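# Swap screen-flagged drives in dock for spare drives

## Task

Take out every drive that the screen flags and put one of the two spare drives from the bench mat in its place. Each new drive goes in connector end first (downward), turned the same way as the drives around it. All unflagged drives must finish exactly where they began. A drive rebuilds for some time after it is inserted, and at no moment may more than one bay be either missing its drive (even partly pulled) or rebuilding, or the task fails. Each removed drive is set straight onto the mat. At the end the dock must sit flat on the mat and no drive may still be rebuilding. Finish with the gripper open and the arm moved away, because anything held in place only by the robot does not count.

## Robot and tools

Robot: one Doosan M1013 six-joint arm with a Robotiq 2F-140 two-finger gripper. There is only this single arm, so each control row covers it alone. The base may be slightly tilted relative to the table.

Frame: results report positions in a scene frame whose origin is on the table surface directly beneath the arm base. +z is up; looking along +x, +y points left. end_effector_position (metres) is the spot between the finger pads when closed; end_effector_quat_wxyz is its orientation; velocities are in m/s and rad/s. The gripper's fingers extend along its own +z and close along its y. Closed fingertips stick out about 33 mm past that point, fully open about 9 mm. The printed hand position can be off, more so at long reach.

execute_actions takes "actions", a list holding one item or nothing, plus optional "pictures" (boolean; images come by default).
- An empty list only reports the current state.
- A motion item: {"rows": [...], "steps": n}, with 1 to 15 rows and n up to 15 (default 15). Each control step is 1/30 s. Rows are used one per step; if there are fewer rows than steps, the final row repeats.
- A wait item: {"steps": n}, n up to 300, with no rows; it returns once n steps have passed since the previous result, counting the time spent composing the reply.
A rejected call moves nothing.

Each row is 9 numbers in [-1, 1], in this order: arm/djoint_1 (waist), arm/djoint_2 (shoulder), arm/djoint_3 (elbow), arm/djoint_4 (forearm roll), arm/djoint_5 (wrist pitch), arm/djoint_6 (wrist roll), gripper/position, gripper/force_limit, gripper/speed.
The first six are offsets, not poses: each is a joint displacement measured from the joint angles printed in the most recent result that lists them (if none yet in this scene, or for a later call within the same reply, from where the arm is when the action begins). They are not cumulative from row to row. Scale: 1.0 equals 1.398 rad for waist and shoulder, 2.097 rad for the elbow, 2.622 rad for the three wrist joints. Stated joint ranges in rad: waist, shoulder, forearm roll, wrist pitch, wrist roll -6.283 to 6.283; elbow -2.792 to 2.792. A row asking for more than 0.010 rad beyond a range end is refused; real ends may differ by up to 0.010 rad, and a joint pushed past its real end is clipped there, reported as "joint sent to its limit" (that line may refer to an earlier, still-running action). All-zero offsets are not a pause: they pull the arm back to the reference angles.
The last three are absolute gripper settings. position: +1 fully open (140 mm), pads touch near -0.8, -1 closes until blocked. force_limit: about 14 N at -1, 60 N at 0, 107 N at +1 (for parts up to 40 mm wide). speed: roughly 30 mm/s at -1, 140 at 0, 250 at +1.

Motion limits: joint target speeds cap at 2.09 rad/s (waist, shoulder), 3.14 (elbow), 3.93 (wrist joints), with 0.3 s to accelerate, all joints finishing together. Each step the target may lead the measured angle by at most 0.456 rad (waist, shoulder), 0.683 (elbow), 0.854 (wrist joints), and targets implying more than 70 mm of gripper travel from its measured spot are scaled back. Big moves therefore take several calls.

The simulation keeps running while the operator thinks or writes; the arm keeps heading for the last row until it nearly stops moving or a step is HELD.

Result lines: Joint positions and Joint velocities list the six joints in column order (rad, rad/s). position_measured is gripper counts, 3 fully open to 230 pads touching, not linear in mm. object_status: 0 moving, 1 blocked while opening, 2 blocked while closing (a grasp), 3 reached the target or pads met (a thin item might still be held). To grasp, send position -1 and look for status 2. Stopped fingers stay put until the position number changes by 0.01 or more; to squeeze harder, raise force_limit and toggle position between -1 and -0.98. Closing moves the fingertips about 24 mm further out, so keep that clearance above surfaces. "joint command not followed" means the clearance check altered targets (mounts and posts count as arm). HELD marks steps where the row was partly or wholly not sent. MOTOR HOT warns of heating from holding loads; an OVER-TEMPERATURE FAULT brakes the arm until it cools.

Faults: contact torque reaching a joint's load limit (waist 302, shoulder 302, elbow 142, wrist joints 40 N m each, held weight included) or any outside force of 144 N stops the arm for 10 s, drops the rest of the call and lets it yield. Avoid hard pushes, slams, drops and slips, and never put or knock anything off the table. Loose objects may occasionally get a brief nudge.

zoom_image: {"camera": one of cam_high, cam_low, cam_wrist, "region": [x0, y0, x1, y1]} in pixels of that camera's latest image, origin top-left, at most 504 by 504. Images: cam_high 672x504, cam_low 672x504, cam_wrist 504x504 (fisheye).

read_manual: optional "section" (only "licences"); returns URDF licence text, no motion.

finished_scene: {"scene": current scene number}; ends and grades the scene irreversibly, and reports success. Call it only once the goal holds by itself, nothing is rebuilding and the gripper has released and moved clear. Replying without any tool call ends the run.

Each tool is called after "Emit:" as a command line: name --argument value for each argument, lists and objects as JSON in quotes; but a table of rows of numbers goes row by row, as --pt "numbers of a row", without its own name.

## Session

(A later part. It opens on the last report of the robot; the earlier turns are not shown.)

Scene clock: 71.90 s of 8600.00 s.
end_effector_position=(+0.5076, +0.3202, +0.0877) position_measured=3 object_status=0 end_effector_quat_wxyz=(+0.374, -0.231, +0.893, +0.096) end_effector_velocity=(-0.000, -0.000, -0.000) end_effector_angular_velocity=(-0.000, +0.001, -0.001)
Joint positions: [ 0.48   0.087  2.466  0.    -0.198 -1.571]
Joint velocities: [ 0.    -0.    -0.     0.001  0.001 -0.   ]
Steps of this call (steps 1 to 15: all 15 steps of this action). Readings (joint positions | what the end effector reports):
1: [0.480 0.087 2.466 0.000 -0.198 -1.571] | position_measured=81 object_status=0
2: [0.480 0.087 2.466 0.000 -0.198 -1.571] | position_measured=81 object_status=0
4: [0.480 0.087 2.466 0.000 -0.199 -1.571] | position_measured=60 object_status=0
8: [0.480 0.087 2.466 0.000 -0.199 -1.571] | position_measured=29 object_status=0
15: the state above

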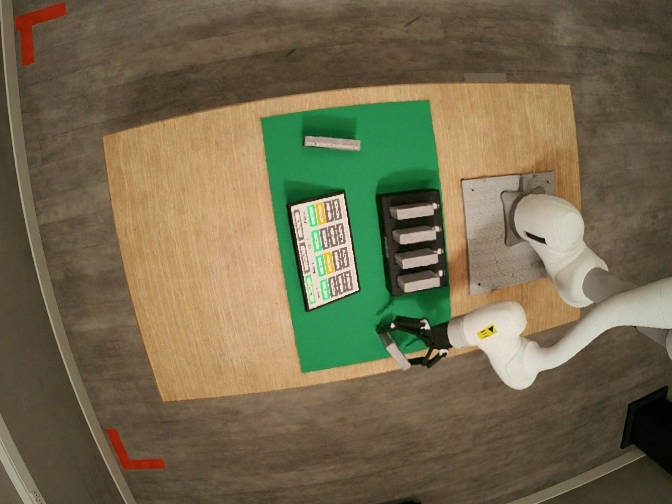

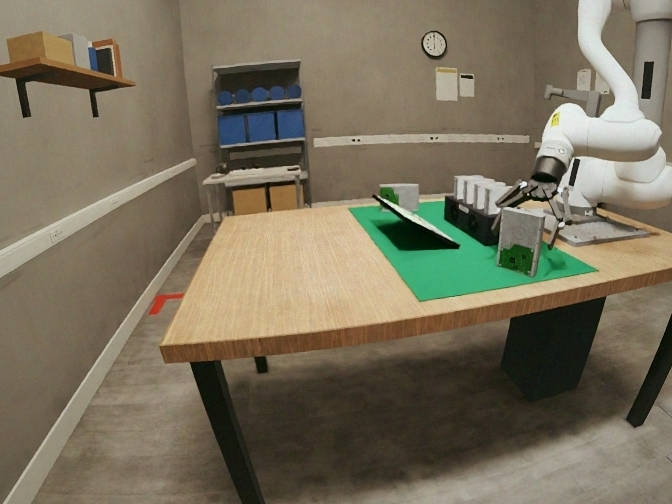

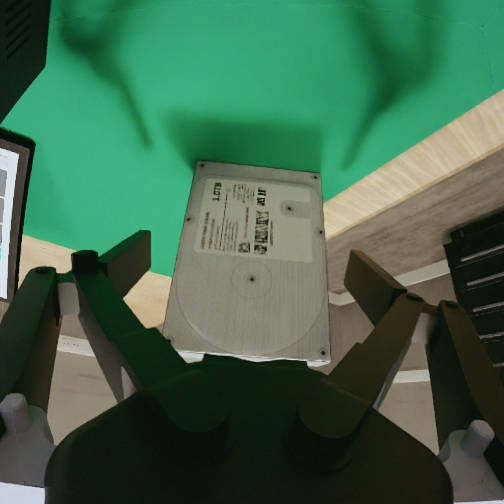

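Emit:
execute_actions --actions '[{"rows":[[0,-0.0866,-0.0253,0,0.067,0,1,0,0]],"steps":15}]' --pictures false

Emit:
execute_actions --actions '[{"rows":[[0,-0.073,-0.197,0,0.495,0,1,0,0]],"steps":15}]' --pictures false

Emit:
execute_actions --actions '[{"steps":30}]' --pictures false

Emit:
execute_actions --actions '[{"rows":[[-0.553,0,0,0,0,0.496,1,0,0]],"steps":15}]' --pictures false

Emit:
execute_actions --actions '[{"steps":30}]'

Scene clock: 80.33 s of 8600.00 s.
end_effector_position=(+0.5078, +0.3203, +0.1500) position_measured=3 object_status=3 end_effector_quat_wxyz=(+0.373, -0.231, +0.894, +0.096) end_effector_velocity=(+0.001, +0.000, +0.002) end_effector_angular_velocity=(+0.001, -0.003, -0.000)
Joint positions: [ 0.48  -0.034  2.413  0.    -0.023 -1.571]
Joint velocities: [-0.    -0.002 -0.002 -0.001  0.     0.001]
Steps of this call (steps 1 to 15: the robot went on to your last target; steps 16 to 238: nothing new was sent; steps 239 to 253: all 15 steps of this action). Readings (joint positions | what the end effector reports):
239: [0.480 0.086 2.466 0.000 -0.197 -1.571] | position_measured=3 object_status=3
240: [0.480 0.080 2.464 0.000 -0.188 -1.571] | position_measured=3 object_status=3
242: [0.480 0.045 2.448 0.000 -0.136 -1.571] | position_measured=3 object_status=3
246: [0.480 -0.032 2.414 0.000 -0.027 -1.571] | position_measured=3 object_status=3
253: the state above

Scene clock: 80.83 s of 8600.00 s.
end_effector_position=(+0.4423, +0.2842, +0.2428) position_measured=3 object_status=3 end_effector_quat_wxyz=(+0.124, -0.248, +0.960, +0.032) end_effector_velocity=(-0.338, -0.186, +0.199) end_effector_angular_velocity=(-0.671, +1.214, -0.000)
Joint positions: [ 0.48  -0.114  2.09   0.     0.915 -1.571]
Joint velocities: [ 0.001 -0.125 -0.507  0.001  2.019  0.   ]
Steps of this call (steps 1 to 15: all 15 steps of this action). Readings (joint positions | what the end effector reports):
1: [0.480 -0.034 2.413 0.000 -0.021 -1.571] | position_measured=3 object_status=3
2: [0.480 -0.036 2.407 0.000 -0.009 -1.571] | position_measured=3 object_status=3
4: [0.480 -0.044 2.375 0.000 0.058 -1.571] | position_measured=3 object_status=3
8: [0.480 -0.076 2.244 0.000 0.356 -1.571] | position_measured=3 object_status=3
15: the state above

Scene clock: 81.83 s of 8600.00 s.
end_effector_position=(+0.3775, +0.2483, +0.2892) position_measured=3 object_status=3 end_effector_quat_wxyz=(+0.004, -0.250, +0.968, +0.001) end_effector_velocity=(+0.001, -0.000, +0.000) end_effector_angular_velocity=(-0.000, -0.001, -0.002)
Joint positions: [ 0.48  -0.136  2.     0.     1.275 -1.571]
Joint velocities: [-0.001 -0.    -0.    -0.    -0.001  0.001]
Steps of this call (steps 1 to 30: the robot went on to your last target). Readings (joint positions | what the end effector reports):
1: [0.480 -0.118 2.073 0.000 0.982 -1.571] | position_measured=3 object_status=3
2: [0.480 -0.122 2.057 0.000 1.047 -1.571] | position_measured=3 object_status=3
4: [0.480 -0.129 2.027 0.000 1.166 -1.571] | position_measured=3 object_status=3
8: [0.480 -0.136 2.001 0.000 1.273 -1.571] | position_measured=3 object_status=3
30: the state above
The arm was judged still, so your last target was given up. Only a new action makes it travel on or press farther. Fingers that are still opening or closing keep moving.

Scene clock: 82.33 s of 8600.00 s.
end_effector_position=(+0.4448, +0.0798, +0.2892) position_measured=3 object_status=3 end_effector_quat_wxyz=(+0.003, +0.310, +0.951, +0.002) end_effector_velocity=(+0.078, -0.433, -0.000) end_effector_angular_velocity=(+0.016, +0.005, -2.449)
Joint positions: [ 0.077 -0.136  2.     0.     1.275 -0.837]
Joint velocities: [-0.971 -0.    -0.     0.    -0.     1.478]
Steps of this call (steps 1 to 15: all 15 steps of this action). Readings (joint positions | what the end effector reports):
1: [0.480 -0.136 2.000 0.000 1.275 -1.570] | position_measured=3 object_status=3
2: [0.473 -0.136 2.000 0.000 1.275 -1.557] | position_measured=3 object_status=3
4: [0.438 -0.136 2.000 0.000 1.275 -1.491] | position_measured=3 object_status=3
8: [0.307 -0.136 2.000 0.000 1.275 -1.245] | position_measured=3 object_status=3
15: the state above

Scene clock: 83.33 s of 8600.00 s.
end_effector_position=(+0.4437, -0.0870, +0.2887) position_measured=3 object_status=3 end_effector_quat_wxyz=(+0.002, +0.706, +0.708, +0.003) end_effector_velocity=(+0.001, +0.001, +0.001) end_effector_angular_velocity=(-0.001, -0.001, +0.002)
Joint positions: [-0.293 -0.136  2.     0.     1.275 -0.27 ]
Joint velocities: [ 0.002  0.    -0.001 -0.    -0.    -0.   ]
Steps of this call (steps 1 to 30: the robot went on to your last target). Readings (joint positions | what the end effector reports):
1: [0.045 -0.136 2.000 0.000 1.275 -0.787] | position_measured=3 object_status=3
2: [0.012 -0.136 2.000 0.000 1.275 -0.737] | position_measured=3 object_status=3
4: [-0.054 -0.136 2.000 0.000 1.275 -0.636] | position_measured=3 object_status=3
8: [-0.185 -0.136 2.000 0.000 1.275 -0.435] | position_measured=3 object_status=3
30: the state above
The arm was judged still, so your last target was given up. Only a new action makes it travel on or press farther. Fingers that are still opening or closing keep moving.

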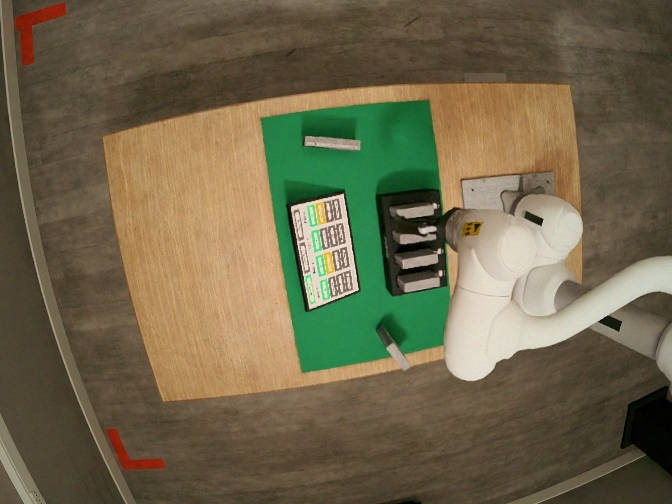

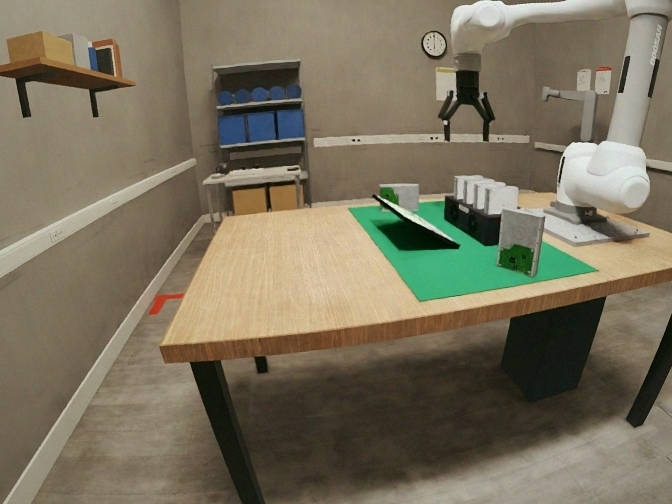

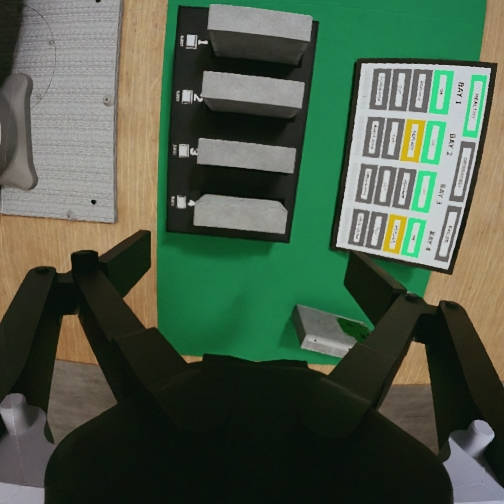

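Emit:
execute_actions --actions '[{"rows":[[0,0.033,0.064,0,-0.068,0,1,0,0]],"steps":15}]'

Scene clock: 87.90 s of 8600.00 s.
end_effector_position=(+0.4346, -0.0842, +0.1986) position_measured=3 object_status=3 end_effector_quat_wxyz=(+0.001, +0.706, +0.708, +0.003) end_effector_velocity=(+0.001, +0.001, -0.000) end_effector_angular_velocity=(-0.000, -0.000, +0.002)
Joint positions: [-0.293 -0.09   2.134  0.     1.097 -0.27 ]
Joint velocities: [ 0.002  0.001 -0.    -0.    -0.     0.   ]
Steps of this call (steps 1 to 122: nothing new was sent; steps 123 to 137: all 15 steps of this action). Readings (joint positions | what the end effector reports):
123: [-0.293 -0.136 2.001 0.000 1.273 -0.270] | position_measured=3 object_status=3
124: [-0.293 -0.133 2.010 0.000 1.261 -0.270] | position_measured=3 object_status=3
126: [-0.293 -0.116 2.058 0.000 1.197 -0.270] | position_measured=3 object_status=3
130: [-0.293 -0.091 2.132 0.000 1.100 -0.270] | position_measured=3 object_status=3
137: the state above

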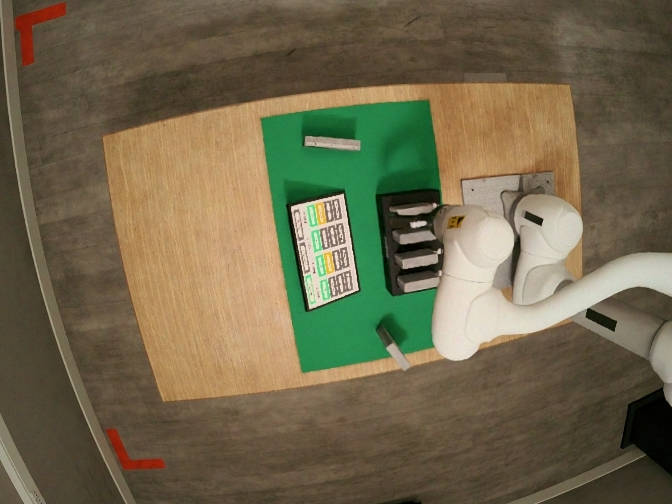

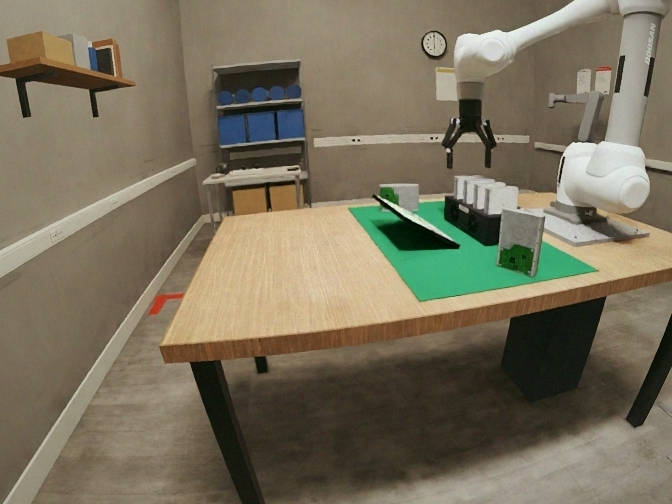

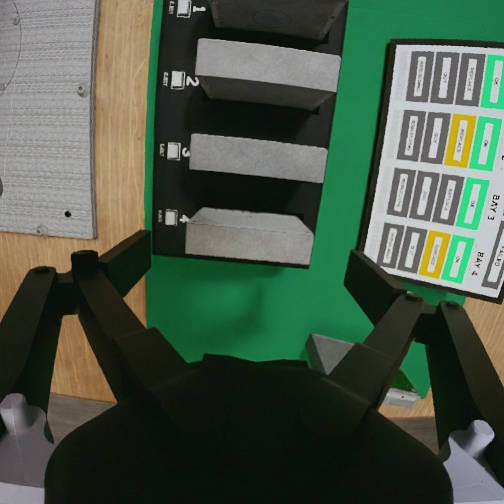

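Emit:
execute_actions --actions '[{"rows":[[0,0.051,0.038,0,-0.0576,0,1,0,0]],"steps":15}]'

Scene clock: 90.87 s of 8600.00 s.
end_effector_position=(+0.4350, -0.0840, +0.1291) position_measured=3 object_status=3 end_effector_quat_wxyz=(+0.001, +0.706, +0.708, +0.003) end_effector_velocity=(-0.000, +0.001, -0.001) end_effector_angular_velocity=(+0.002, +0.001, -0.003)
Joint positions: [-0.293 -0.019  2.214  0.     0.946 -0.27 ]
Joint velocities: [ 0.001  0.001  0.001  0.003 -0.     0.002]
Steps of this call (steps 1 to 15: the robot went on to your last target; steps 16 to 74: nothing new was sent; steps 75 to 89: all 15 steps of this action). Readings (joint positions | what the end effector reports):
75: [-0.293 -0.089 2.135 0.000 1.095 -0.270] | position_measured=3 object_status=3
76: [-0.293 -0.084 2.141 0.000 1.083 -0.270] | position_measured=3 object_status=3
78: [-0.293 -0.053 2.175 0.000 1.018 -0.270] | position_measured=3 object_status=3
82: [-0.293 -0.019 2.214 -0.000 0.947 -0.270] | position_measured=3 object_status=3
89: the state above

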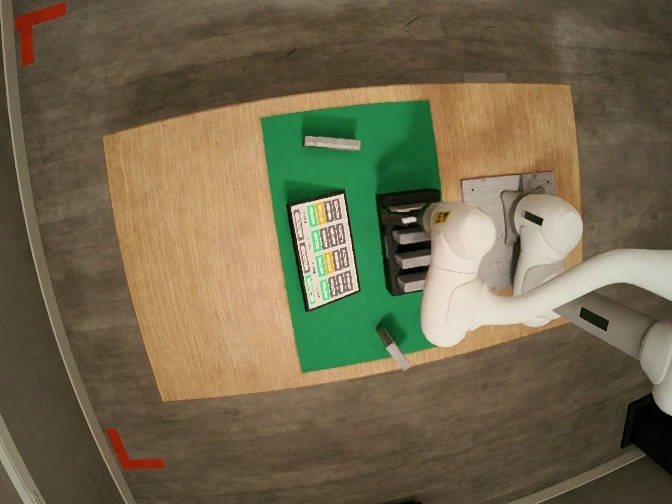

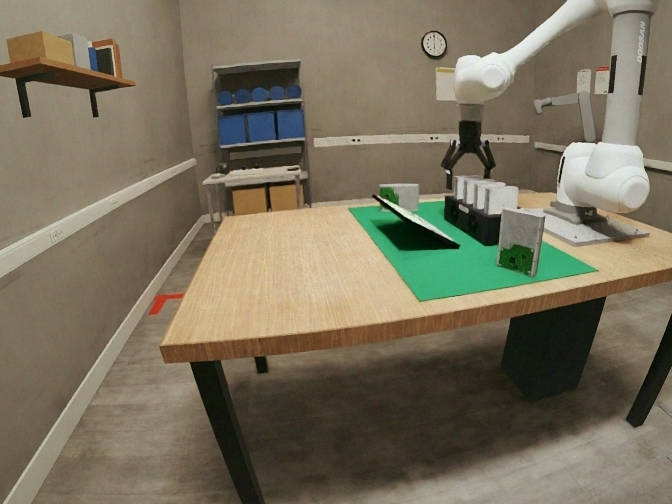

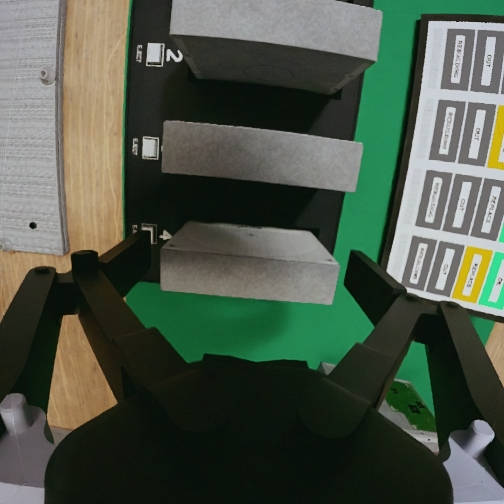

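Emit:
execute_actions --actions '[{"rows":[[0,0.014,0.007,0,-0.013,0,1,0,0],[0,0.014,0.007,0,-0.013,0,1,0,0],[0,0.014,0.007,0,-0.013,0,1,0,0],[0,0.02,0.01,0,-0.019,0,1,0,0],[0,0.02,0.01,0,-0.019,0,1,0,0],[0,0.0285,0.0135,0,-0.0257,0,1,0,0]],"steps":15}]'

Emit:
execute_actions --actions '[{"rows":[[0,-0.0267,-0.0145,0,0.0257,0,1,0,0]],"steps":15}]'

Scene clock: 94.60 s of 8600.00 s.
end_effector_position=(+0.4363, -0.0843, +0.0990) position_measured=3 object_status=3 end_effector_quat_wxyz=(+0.001, +0.706, +0.708, +0.003) end_effector_velocity=(-0.000, +0.000, -0.000) end_effector_angular_velocity=(+0.000, +0.000, -0.001)
Joint positions: [-0.293  0.021  2.242  0.     0.878 -0.27 ]
Joint velocities: [ 0.     0.     0.001  0.    -0.001  0.001]
Steps of this call (steps 1 to 15: the robot went on to your last target; steps 16 to 97: nothing new was sent; steps 98 to 112: all 15 steps of this action). Readings (joint positions | what the end effector reports):
98: [-0.293 -0.018 2.214 0.000 0.944 -0.270] | position_measured=3 object_status=3
99: [-0.293 -0.012 2.219 0.000 0.934 -0.270] | position_measured=3 object_status=3
101: [-0.293 -0.000 2.228 0.000 0.914 -0.270] | position_measured=3 object_status=3
105: [-0.293 0.018 2.240 0.000 0.883 -0.270] | position_measured=3 object_status=3
112: the state above

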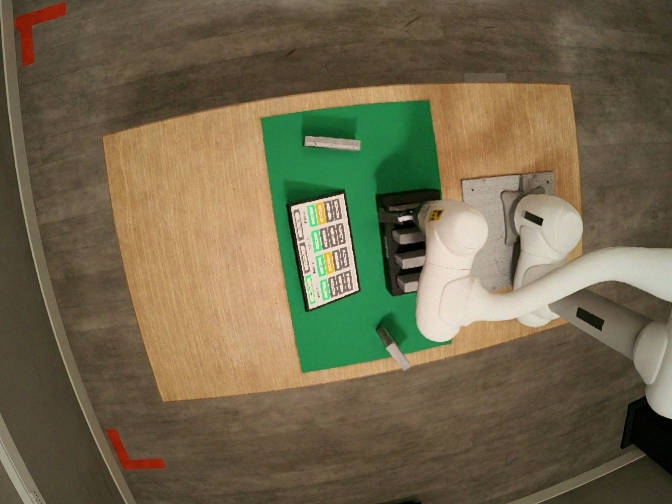

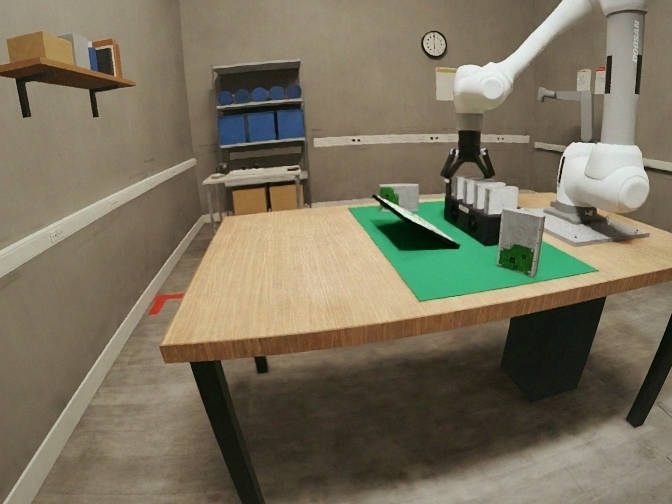

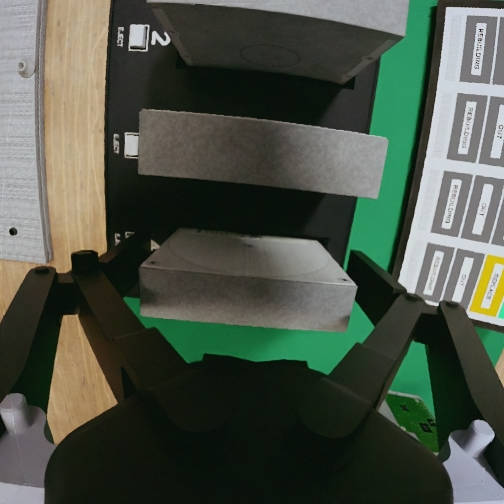

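Scene clock: 95.10 s of 8600.00 s.
end_effector_position=(+0.4363, -0.0844, +0.1290) position_measured=3 object_status=3 end_effector_quat_wxyz=(+0.001, +0.706, +0.708, +0.003) end_effector_velocity=(+0.001, -0.000, +0.001) end_effector_angular_velocity=(-0.001, -0.002, +0.000)
Joint positions: [-0.293 -0.016  2.212  0.     0.946 -0.27 ]
Joint velocities: [ 0.001 -0.    -0.001 -0.    -0.001  0.   ]
Steps of this call (steps 1 to 15: all 15 steps of this action). Readings (joint positions | what the end effector reports):
1: [-0.293 0.021 2.242 0.000 0.879 -0.270] | position_measured=3 object_status=3
2: [-0.293 0.016 2.238 -0.000 0.889 -0.270] | position_measured=3 object_status=3
4: [-0.293 -0.008 2.218 -0.000 0.931 -0.270] | position_measured=3 object_status=3
8: [-0.293 -0.016 2.212 -0.000 0.945 -0.270] | position_measured=3 object_status=3
15: the state above

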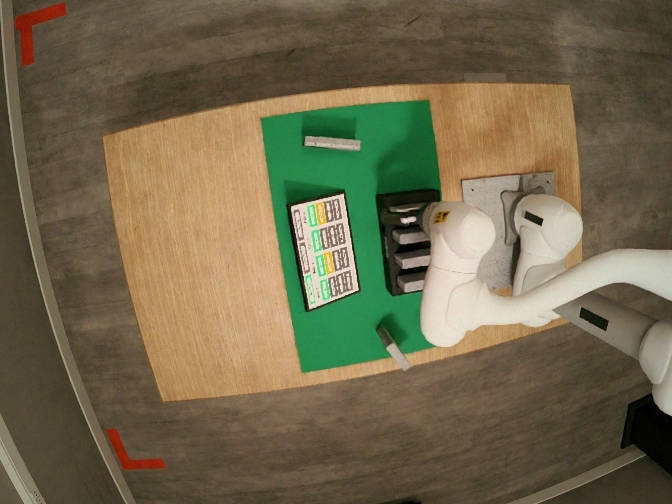

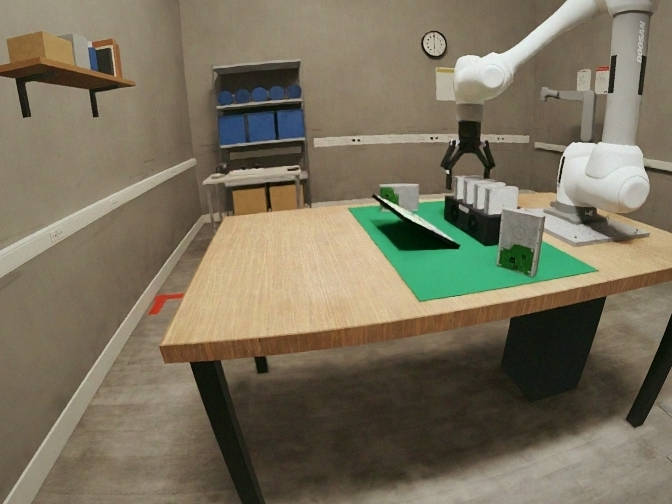

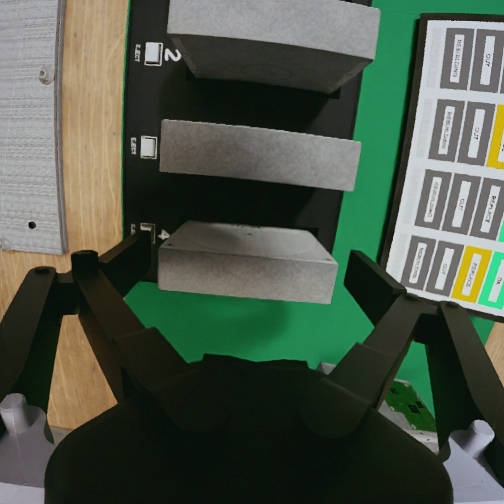

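Emit:
execute_actions --actions '[{"rows":[[0,0.014,0.007,0,-0.013,0,1,0,0],[0,0.014,0.007,0,-0.013,0,1,0,0],[0,0.014,0.007,0,-0.013,0,1,0,0],[0,0.024,0.013,0,-0.023,0,1,0,0],[0,0.024,0.013,0,-0.023,0,1,0,0],[0,0.024,0.013,0,-0.023,0,1,0,0],[0,0.024,0.013,0,-0.023,0,1,0,0],[0,0.0305,0.0163,0,-0.0295,0,1,0,0]],"steps":15}]'

Scene clock: 109.87 s of 8600.00 s.
end_effector_position=(+0.4364, -0.0844, +0.0978) position_measured=3 object_status=3 end_effector_quat_wxyz=(+0.000, +0.706, +0.708, +0.002) end_effector_velocity=(+0.001, +0.001, +0.001) end_effector_angular_velocity=(+0.001, -0.002, +0.001)
Joint positions: [-0.293  0.023  2.242 -0.     0.877 -0.27 ]
Joint velocities: [ 0.002 -0.    -0.002  0.001  0.    -0.   ]
FORCE FAULT: contact force on the arm reached its limit, and the arm stopped for 10 seconds. The contact can be on any part of the arm, not only on its tool. The arm's remaining commands of this call were not run. The arm holds still and accepts commands again. Move the arm away from the contact; if what it grips holds it there, let go first. Pushing or pulling that hard again can fault the arm again.
The stop began at step 143 of this call (marked STOPPED below). From that step on the arm followed nothing that you had sent. 4 steps, steps kept back included, did not run and will not run. Nothing is kept back now, and the robot has no last target.
Steps of this call (steps 1 to 15: the robot went on to your last target; steps 16 to 131: nothing new was sent; steps 132 to 142: the first 11 steps of this action; steps 143 to 443: the stop). Readings (joint positions | what the end effector reports):
132: [-0.293 -0.016 2.212 0.000 0.945 -0.270] | position_measured=3 object_status=3
133: [-0.293 -0.010 2.216 0.000 0.934 -0.270] | position_measured=3 object_status=3
135: [-0.293 0.002 2.225 0.000 0.914 -0.270] | position_measured=3 object_status=3
139: [-0.293 0.017 2.239 0.000 0.885 -0.270] | position_measured=3 object_status=3
143: [-0.293 0.024 2.244 -0.000 0.874 -0.270] | position_measured=3 object_status=3 STOPPED
443: the state above

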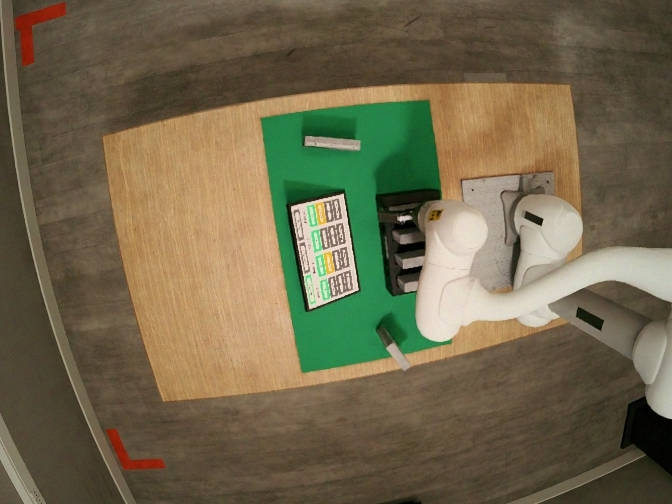

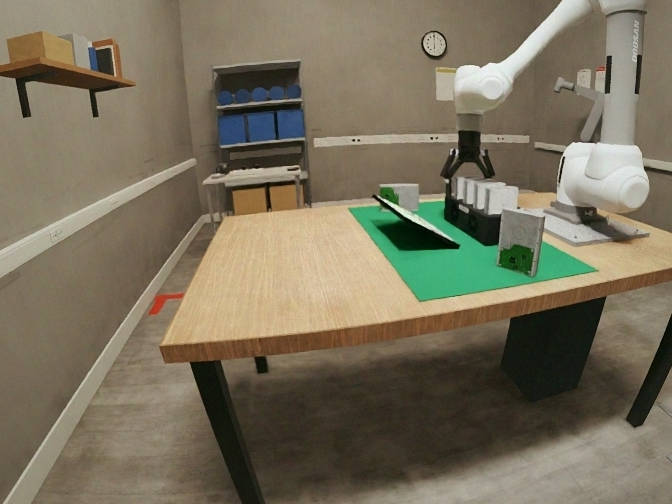

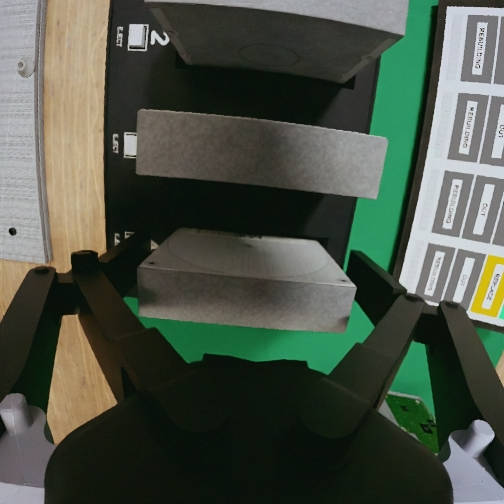

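Emit:
execute_actions --actions '[{"rows":[[-0.004,-0.03,-0.0135,0,0.0263,0,1,0,0]],"steps":12}]' --pictures false

Emit:
execute_actions --actions '[{"rows":[[0,0,0,0,0,0,-1,0.5,0]],"steps":15}]' --pictures false

Emit:
execute_actions --actions '[{"rows":[[0,-0.003,-0.002,0,0.003,0,-1,0.5,0]],"steps":15}]'

Scene clock: 116.07 s of 8600.00 s.
end_effector_position=(+0.4343, -0.0865, +0.1289) position_measured=3 object_status=3 end_effector_quat_wxyz=(+0.001, +0.708, +0.706, +0.002) end_effector_velocity=(+0.001, -0.001, +0.001) end_effector_angular_velocity=(-0.002, -0.001, +0.001)
Joint positions: [-0.298 -0.019  2.214 -0.     0.946 -0.27 ]
Joint velocities: [-0.    -0.001 -0.002 -0.002  0.001  0.   ]
Steps of this call (steps 1 to 174: nothing new was sent; steps 175 to 186: all 12 steps of this action). Readings (joint positions | what the end effector reports):
175: [-0.293 0.023 2.242 -0.000 0.878 -0.270] | position_measured=3 object_status=3
176: [-0.294 0.017 2.238 -0.000 0.888 -0.270] | position_measured=3 object_status=3
178: [-0.297 -0.009 2.221 -0.000 0.930 -0.270] | position_measured=3 object_status=3
182: [-0.298 -0.018 2.214 -0.000 0.945 -0.270] | position_measured=3 object_status=3
186: the state above

Scene clock: 116.57 s of 8600.00 s.
end_effector_position=(+0.4342, -0.0865, +0.1289) position_measured=77 object_status=0 end_effector_quat_wxyz=(+0.001, +0.708, +0.706, +0.002) end_effector_velocity=(+0.000, -0.000, +0.000) end_effector_angular_velocity=(-0.001, -0.000, +0.000)
Joint positions: [-0.298 -0.019  2.214 -0.     0.946 -0.27 ]
Joint velocities: [-0.    -0.    -0.001 -0.001  0.     0.   ]
Steps of this call (steps 1 to 15: all 15 steps of this action). Readings (joint positions | what the end effector reports):
1: [-0.298 -0.019 2.214 -0.000 0.946 -0.270] | position_measured=3 object_status=0
2: [-0.298 -0.019 2.214 -0.000 0.946 -0.270] | position_measured=9 object_status=0
4: [-0.298 -0.019 2.214 -0.000 0.946 -0.270] | position_measured=24 object_status=0
8: [-0.298 -0.019 2.214 -0.000 0.946 -0.270] | position_measured=54 object_status=0
15: the state above

Scene clock: 117.07 s of 8600.00 s.
end_effector_position=(+0.4345, -0.0866, +0.1327) position_measured=78 object_status=2 end_effector_quat_wxyz=(+0.001, +0.708, +0.706, +0.002) end_effector_velocity=(+0.000, -0.001, +0.000) end_effector_angular_velocity=(-0.000, -0.001, -0.002)
Joint positions: [-0.298 -0.023  2.21  -0.     0.954 -0.27 ]
Joint velocities: [-0.001 -0.    -0.001  0.    -0.     0.   ]
Steps of this call (steps 1 to 15: all 15 steps of this action). Readings (joint positions | what the end effector reports):
1: [-0.298 -0.019 2.214 -0.000 0.946 -0.270] | position_measured=77 object_status=0
2: [-0.298 -0.021 2.212 -0.000 0.950 -0.270] | position_measured=78 object_status=2
4: [-0.298 -0.022 2.211 -0.000 0.953 -0.270] | position_measured=78 object_status=2
8: [-0.298 -0.023 2.210 -0.000 0.954 -0.270] | position_measured=78 object_status=2
15: the state above

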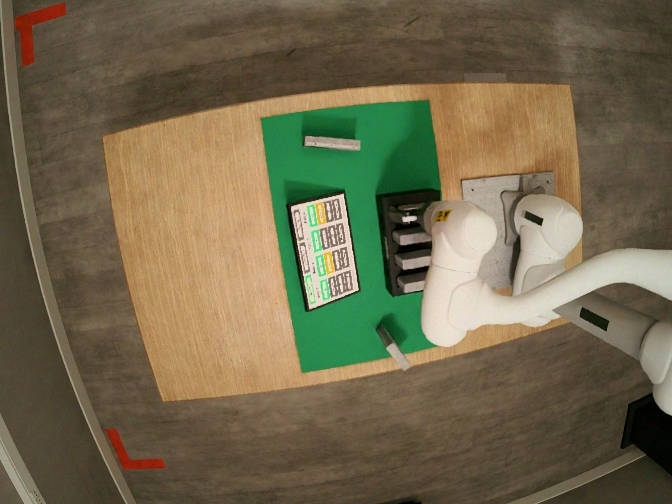

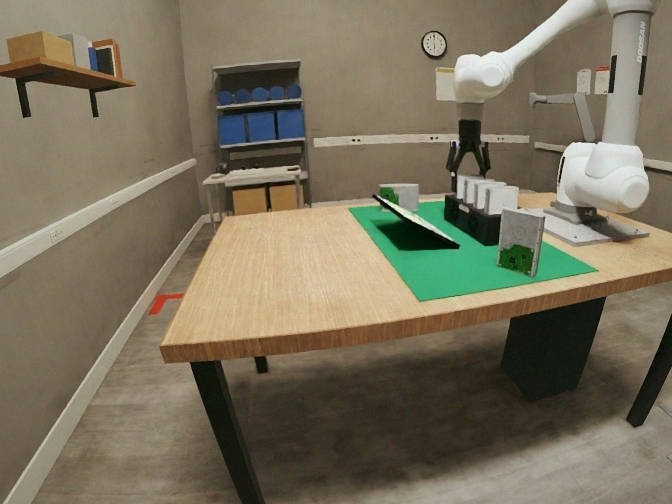

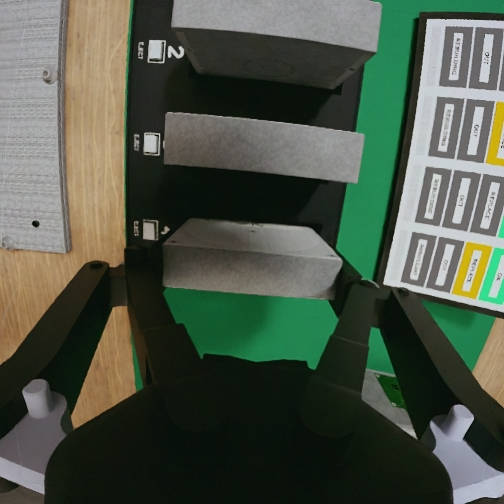

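Emit:
execute_actions --actions '[{"rows":[[0,-0.0063,-0.004,0,0.0066,0,-1,0.5,0]],"steps":15}]'

Scene clock: 119.37 s of 8600.00 s.
end_effector_position=(+0.4345, -0.0866, +0.1404) position_measured=78 object_status=2 end_effector_quat_wxyz=(+0.001, +0.708, +0.706, +0.002) end_effector_velocity=(-0.000, +0.000, -0.000) end_effector_angular_velocity=(+0.001, +0.000, +0.001)
Joint positions: [-0.298 -0.032  2.202 -0.     0.971 -0.27 ]
Joint velocities: [ 0.     0.     0.     0.001  0.    -0.001]
Steps of this call (steps 1 to 15: the robot went on to your last target; steps 16 to 54: nothing new was sent; steps 55 to 69: all 15 steps of this action). Readings (joint positions | what the end effector reports):
55: [-0.298 -0.023 2.209 -0.000 0.955 -0.270] | position_measured=78 object_status=2
56: [-0.298 -0.027 2.206 -0.000 0.962 -0.270] | position_measured=78 object_status=2
58: [-0.298 -0.031 2.202 -0.000 0.969 -0.270] | position_measured=78 object_status=2
62: [-0.298 -0.032 2.202 -0.000 0.971 -0.270] | position_measured=78 object_status=2
69: the state above

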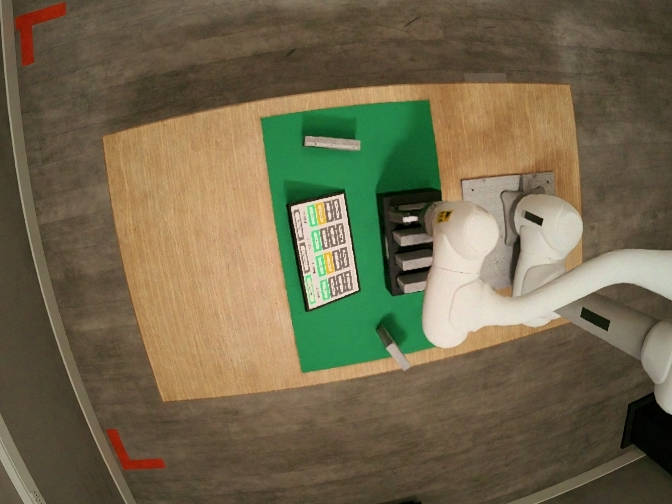

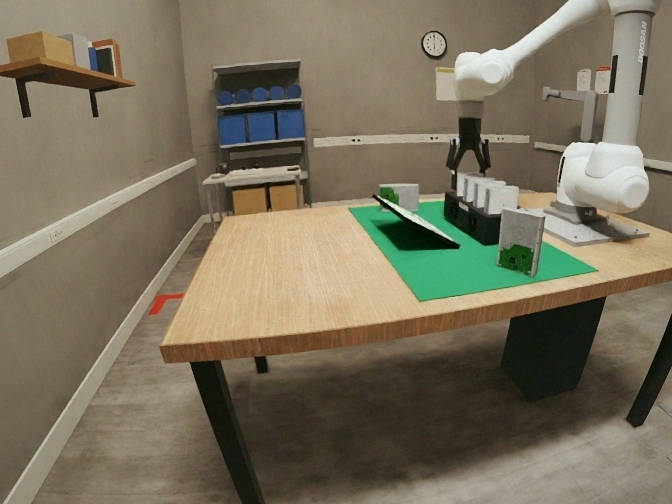

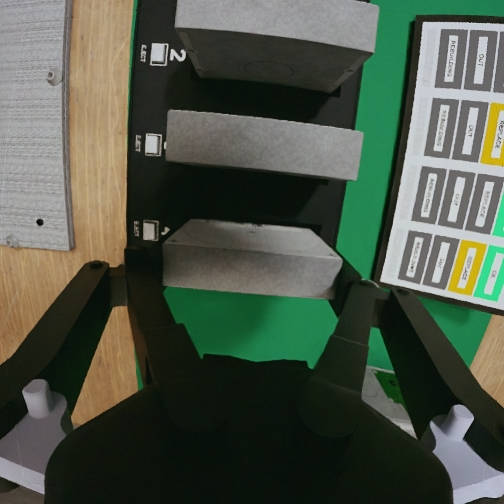

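Emit:
execute_actions --actions '[{"rows":[[0,0.0093,0.0057,0,-0.0095,0,-1,0.5,0]],"steps":12}]' --pictures false

Emit:
execute_actions --actions '[{"rows":[[0,0,0,0,0,0,1,0.5,0]],"steps":12}]' --pictures false

Emit:
execute_actions --actions '[{"rows":[[0.003,-0.007,0.0048,0,0,0,1,0.5,0]],"steps":10}]'

Emit:
execute_actions --actions '[{"rows":[[0,0.014,0.007,0,-0.013,0,1,0,0],[0,0.014,0.007,0,-0.013,0,1,0,0],[0,0.014,0.007,0,-0.013,0,1,0,0],[0,0.02,0.011,0,-0.019,0,1,0,0],[0,0.02,0.011,0,-0.019,0,1,0,0],[0,0.0267,0.0145,0,-0.0257,0,1,0,0]],"steps":15}]'

Scene clock: 126.53 s of 8600.00 s.
end_effector_position=(+0.4346, -0.0867, +0.1293) position_measured=78 object_status=2 end_effector_quat_wxyz=(+0.001, +0.708, +0.706, +0.002) end_effector_velocity=(+0.000, -0.000, -0.000) end_effector_angular_velocity=(-0.001, -0.000, -0.000)
Joint positions: [-0.298 -0.019  2.213 -0.001  0.946 -0.27 ]
Joint velocities: [ 0.001  0.    -0.    -0.001 -0.001  0.002]
Steps of this call (steps 1 to 15: the robot went on to your last target; steps 16 to 203: nothing new was sent; steps 204 to 215: all 12 steps of this action). Readings (joint positions | what the end effector reports):
204: [-0.298 -0.031 2.202 -0.000 0.970 -0.270] | position_measured=78 object_status=2
205: [-0.298 -0.027 2.206 -0.000 0.961 -0.270] | position_measured=78 object_status=2
207: [-0.298 -0.020 2.212 -0.001 0.948 -0.270] | position_measured=78 object_status=2
211: [-0.298 -0.019 2.213 -0.001 0.946 -0.270] | position_measured=78 object_status=2
215: the state above

Scene clock: 126.93 s of 8600.00 s.
end_effector_position=(+0.4345, -0.0866, +0.1292) position_measured=3 object_status=0 end_effector_quat_wxyz=(+0.001, +0.708, +0.706, +0.002) end_effector_velocity=(+0.000, +0.000, +0.000) end_effector_angular_velocity=(+0.001, -0.001, -0.001)
Joint positions: [-0.298 -0.019  2.214 -0.001  0.946 -0.27 ]
Joint velocities: [-0.    -0.    -0.     0.001 -0.     0.   ]
Steps of this call (steps 1 to 12: all 12 steps of this action). Readings (joint positions | what the end effector reports):
1: [-0.298 -0.019 2.213 -0.001 0.946 -0.270] | position_measured=78 object_status=0
2: [-0.298 -0.019 2.214 -0.000 0.946 -0.270] | position_measured=78 object_status=0
4: [-0.298 -0.019 2.214 -0.000 0.946 -0.270] | position_measured=57 object_status=0
8: [-0.298 -0.019 2.214 -0.000 0.946 -0.270] | position_measured=27 object_status=0
12: the state above

Scene clock: 127.27 s of 8600.00 s.
end_effector_position=(+0.4288, -0.0832, +0.1289) position_measured=3 object_status=3 end_effector_quat_wxyz=(+0.001, +0.707, +0.708, +0.002) end_effector_velocity=(-0.001, -0.000, -0.000) end_effector_angular_velocity=(+0.001, +0.000, -0.004)
Joint positions: [-0.294 -0.028  2.224 -0.001  0.946 -0.27 ]
Joint velocities: [-0.002 -0.     0.001  0.001  0.     0.001]
Steps of this call (steps 1 to 10: all 10 steps of this action). Readings (joint positions | what the end effector reports):
1: [-0.298 -0.019 2.214 -0.001 0.946 -0.270] | position_measured=3 object_status=0
2: [-0.297 -0.023 2.218 -0.001 0.946 -0.270] | position_measured=3 object_status=0
4: [-0.295 -0.028 2.223 -0.001 0.946 -0.270] | position_measured=3 object_status=0
8: [-0.294 -0.028 2.224 -0.001 0.946 -0.270] | position_measured=3 object_status=3
10: the state above

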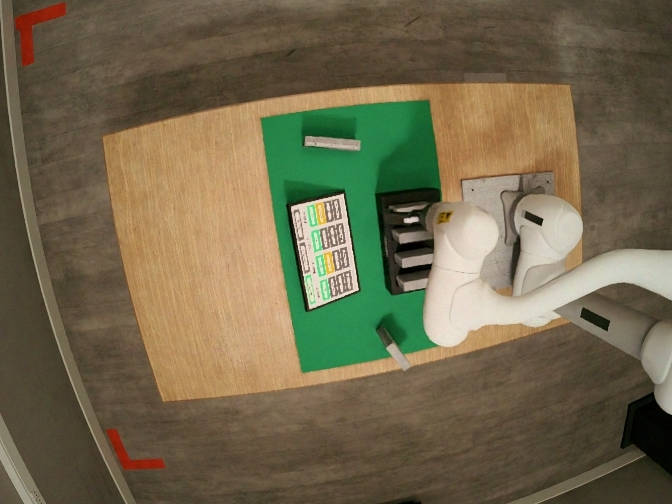

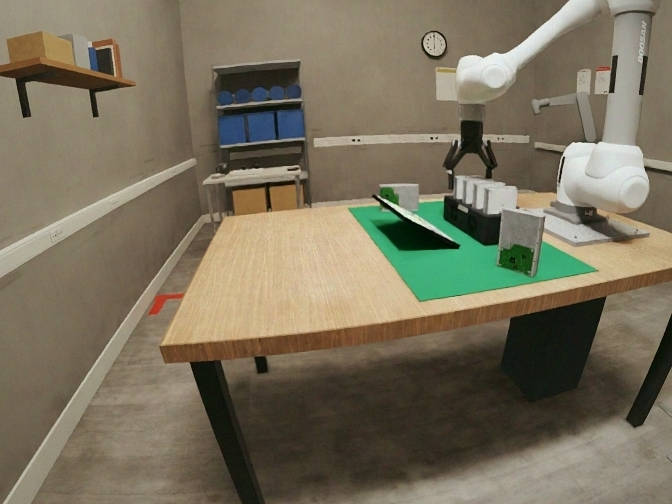

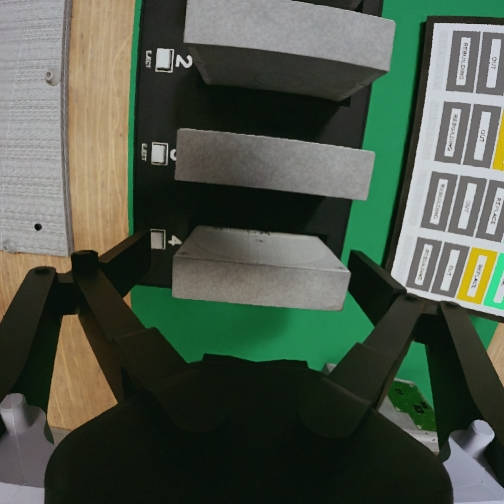

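Scene clock: 127.77 s of 8600.00 s.
end_effector_position=(+0.4289, -0.0831, +0.0992) position_measured=3 object_status=3 end_effector_quat_wxyz=(+0.001, +0.707, +0.708, +0.002) end_effector_velocity=(-0.002, +0.000, -0.002) end_effector_angular_velocity=(+0.000, +0.003, -0.001)
Joint positions: [-0.294  0.009  2.254 -0.001  0.879 -0.27 ]
Joint velocities: [-0.     0.001  0.003 -0.001 -0.001  0.001]
Steps of this call (steps 1 to 15: all 15 steps of this action). Readings (joint positions | what the end effector reports):
1: [-0.294 -0.028 2.224 -0.001 0.945 -0.270] | position_measured=3 object_status=3
2: [-0.294 -0.022 2.228 -0.001 0.935 -0.270] | position_measured=3 object_status=3
4: [-0.294 -0.010 2.238 -0.001 0.915 -0.270] | position_measured=3 object_status=3
8: [-0.294 0.006 2.252 -0.001 0.884 -0.270] | position_measured=3 object_status=3
15: the state above

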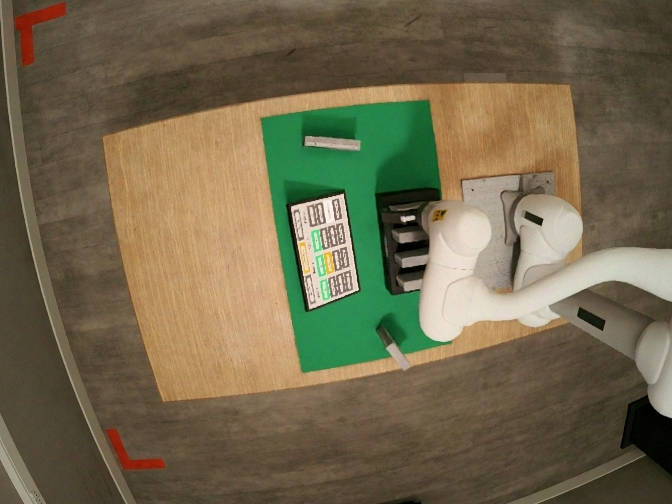

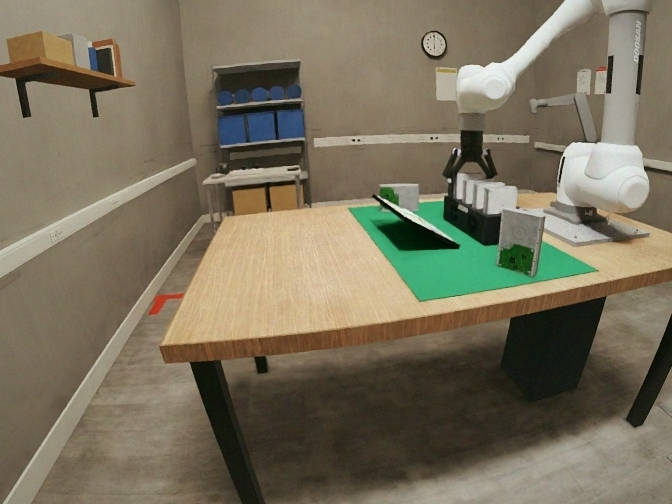

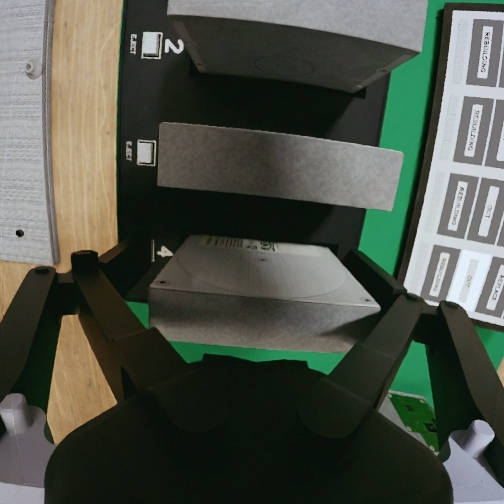

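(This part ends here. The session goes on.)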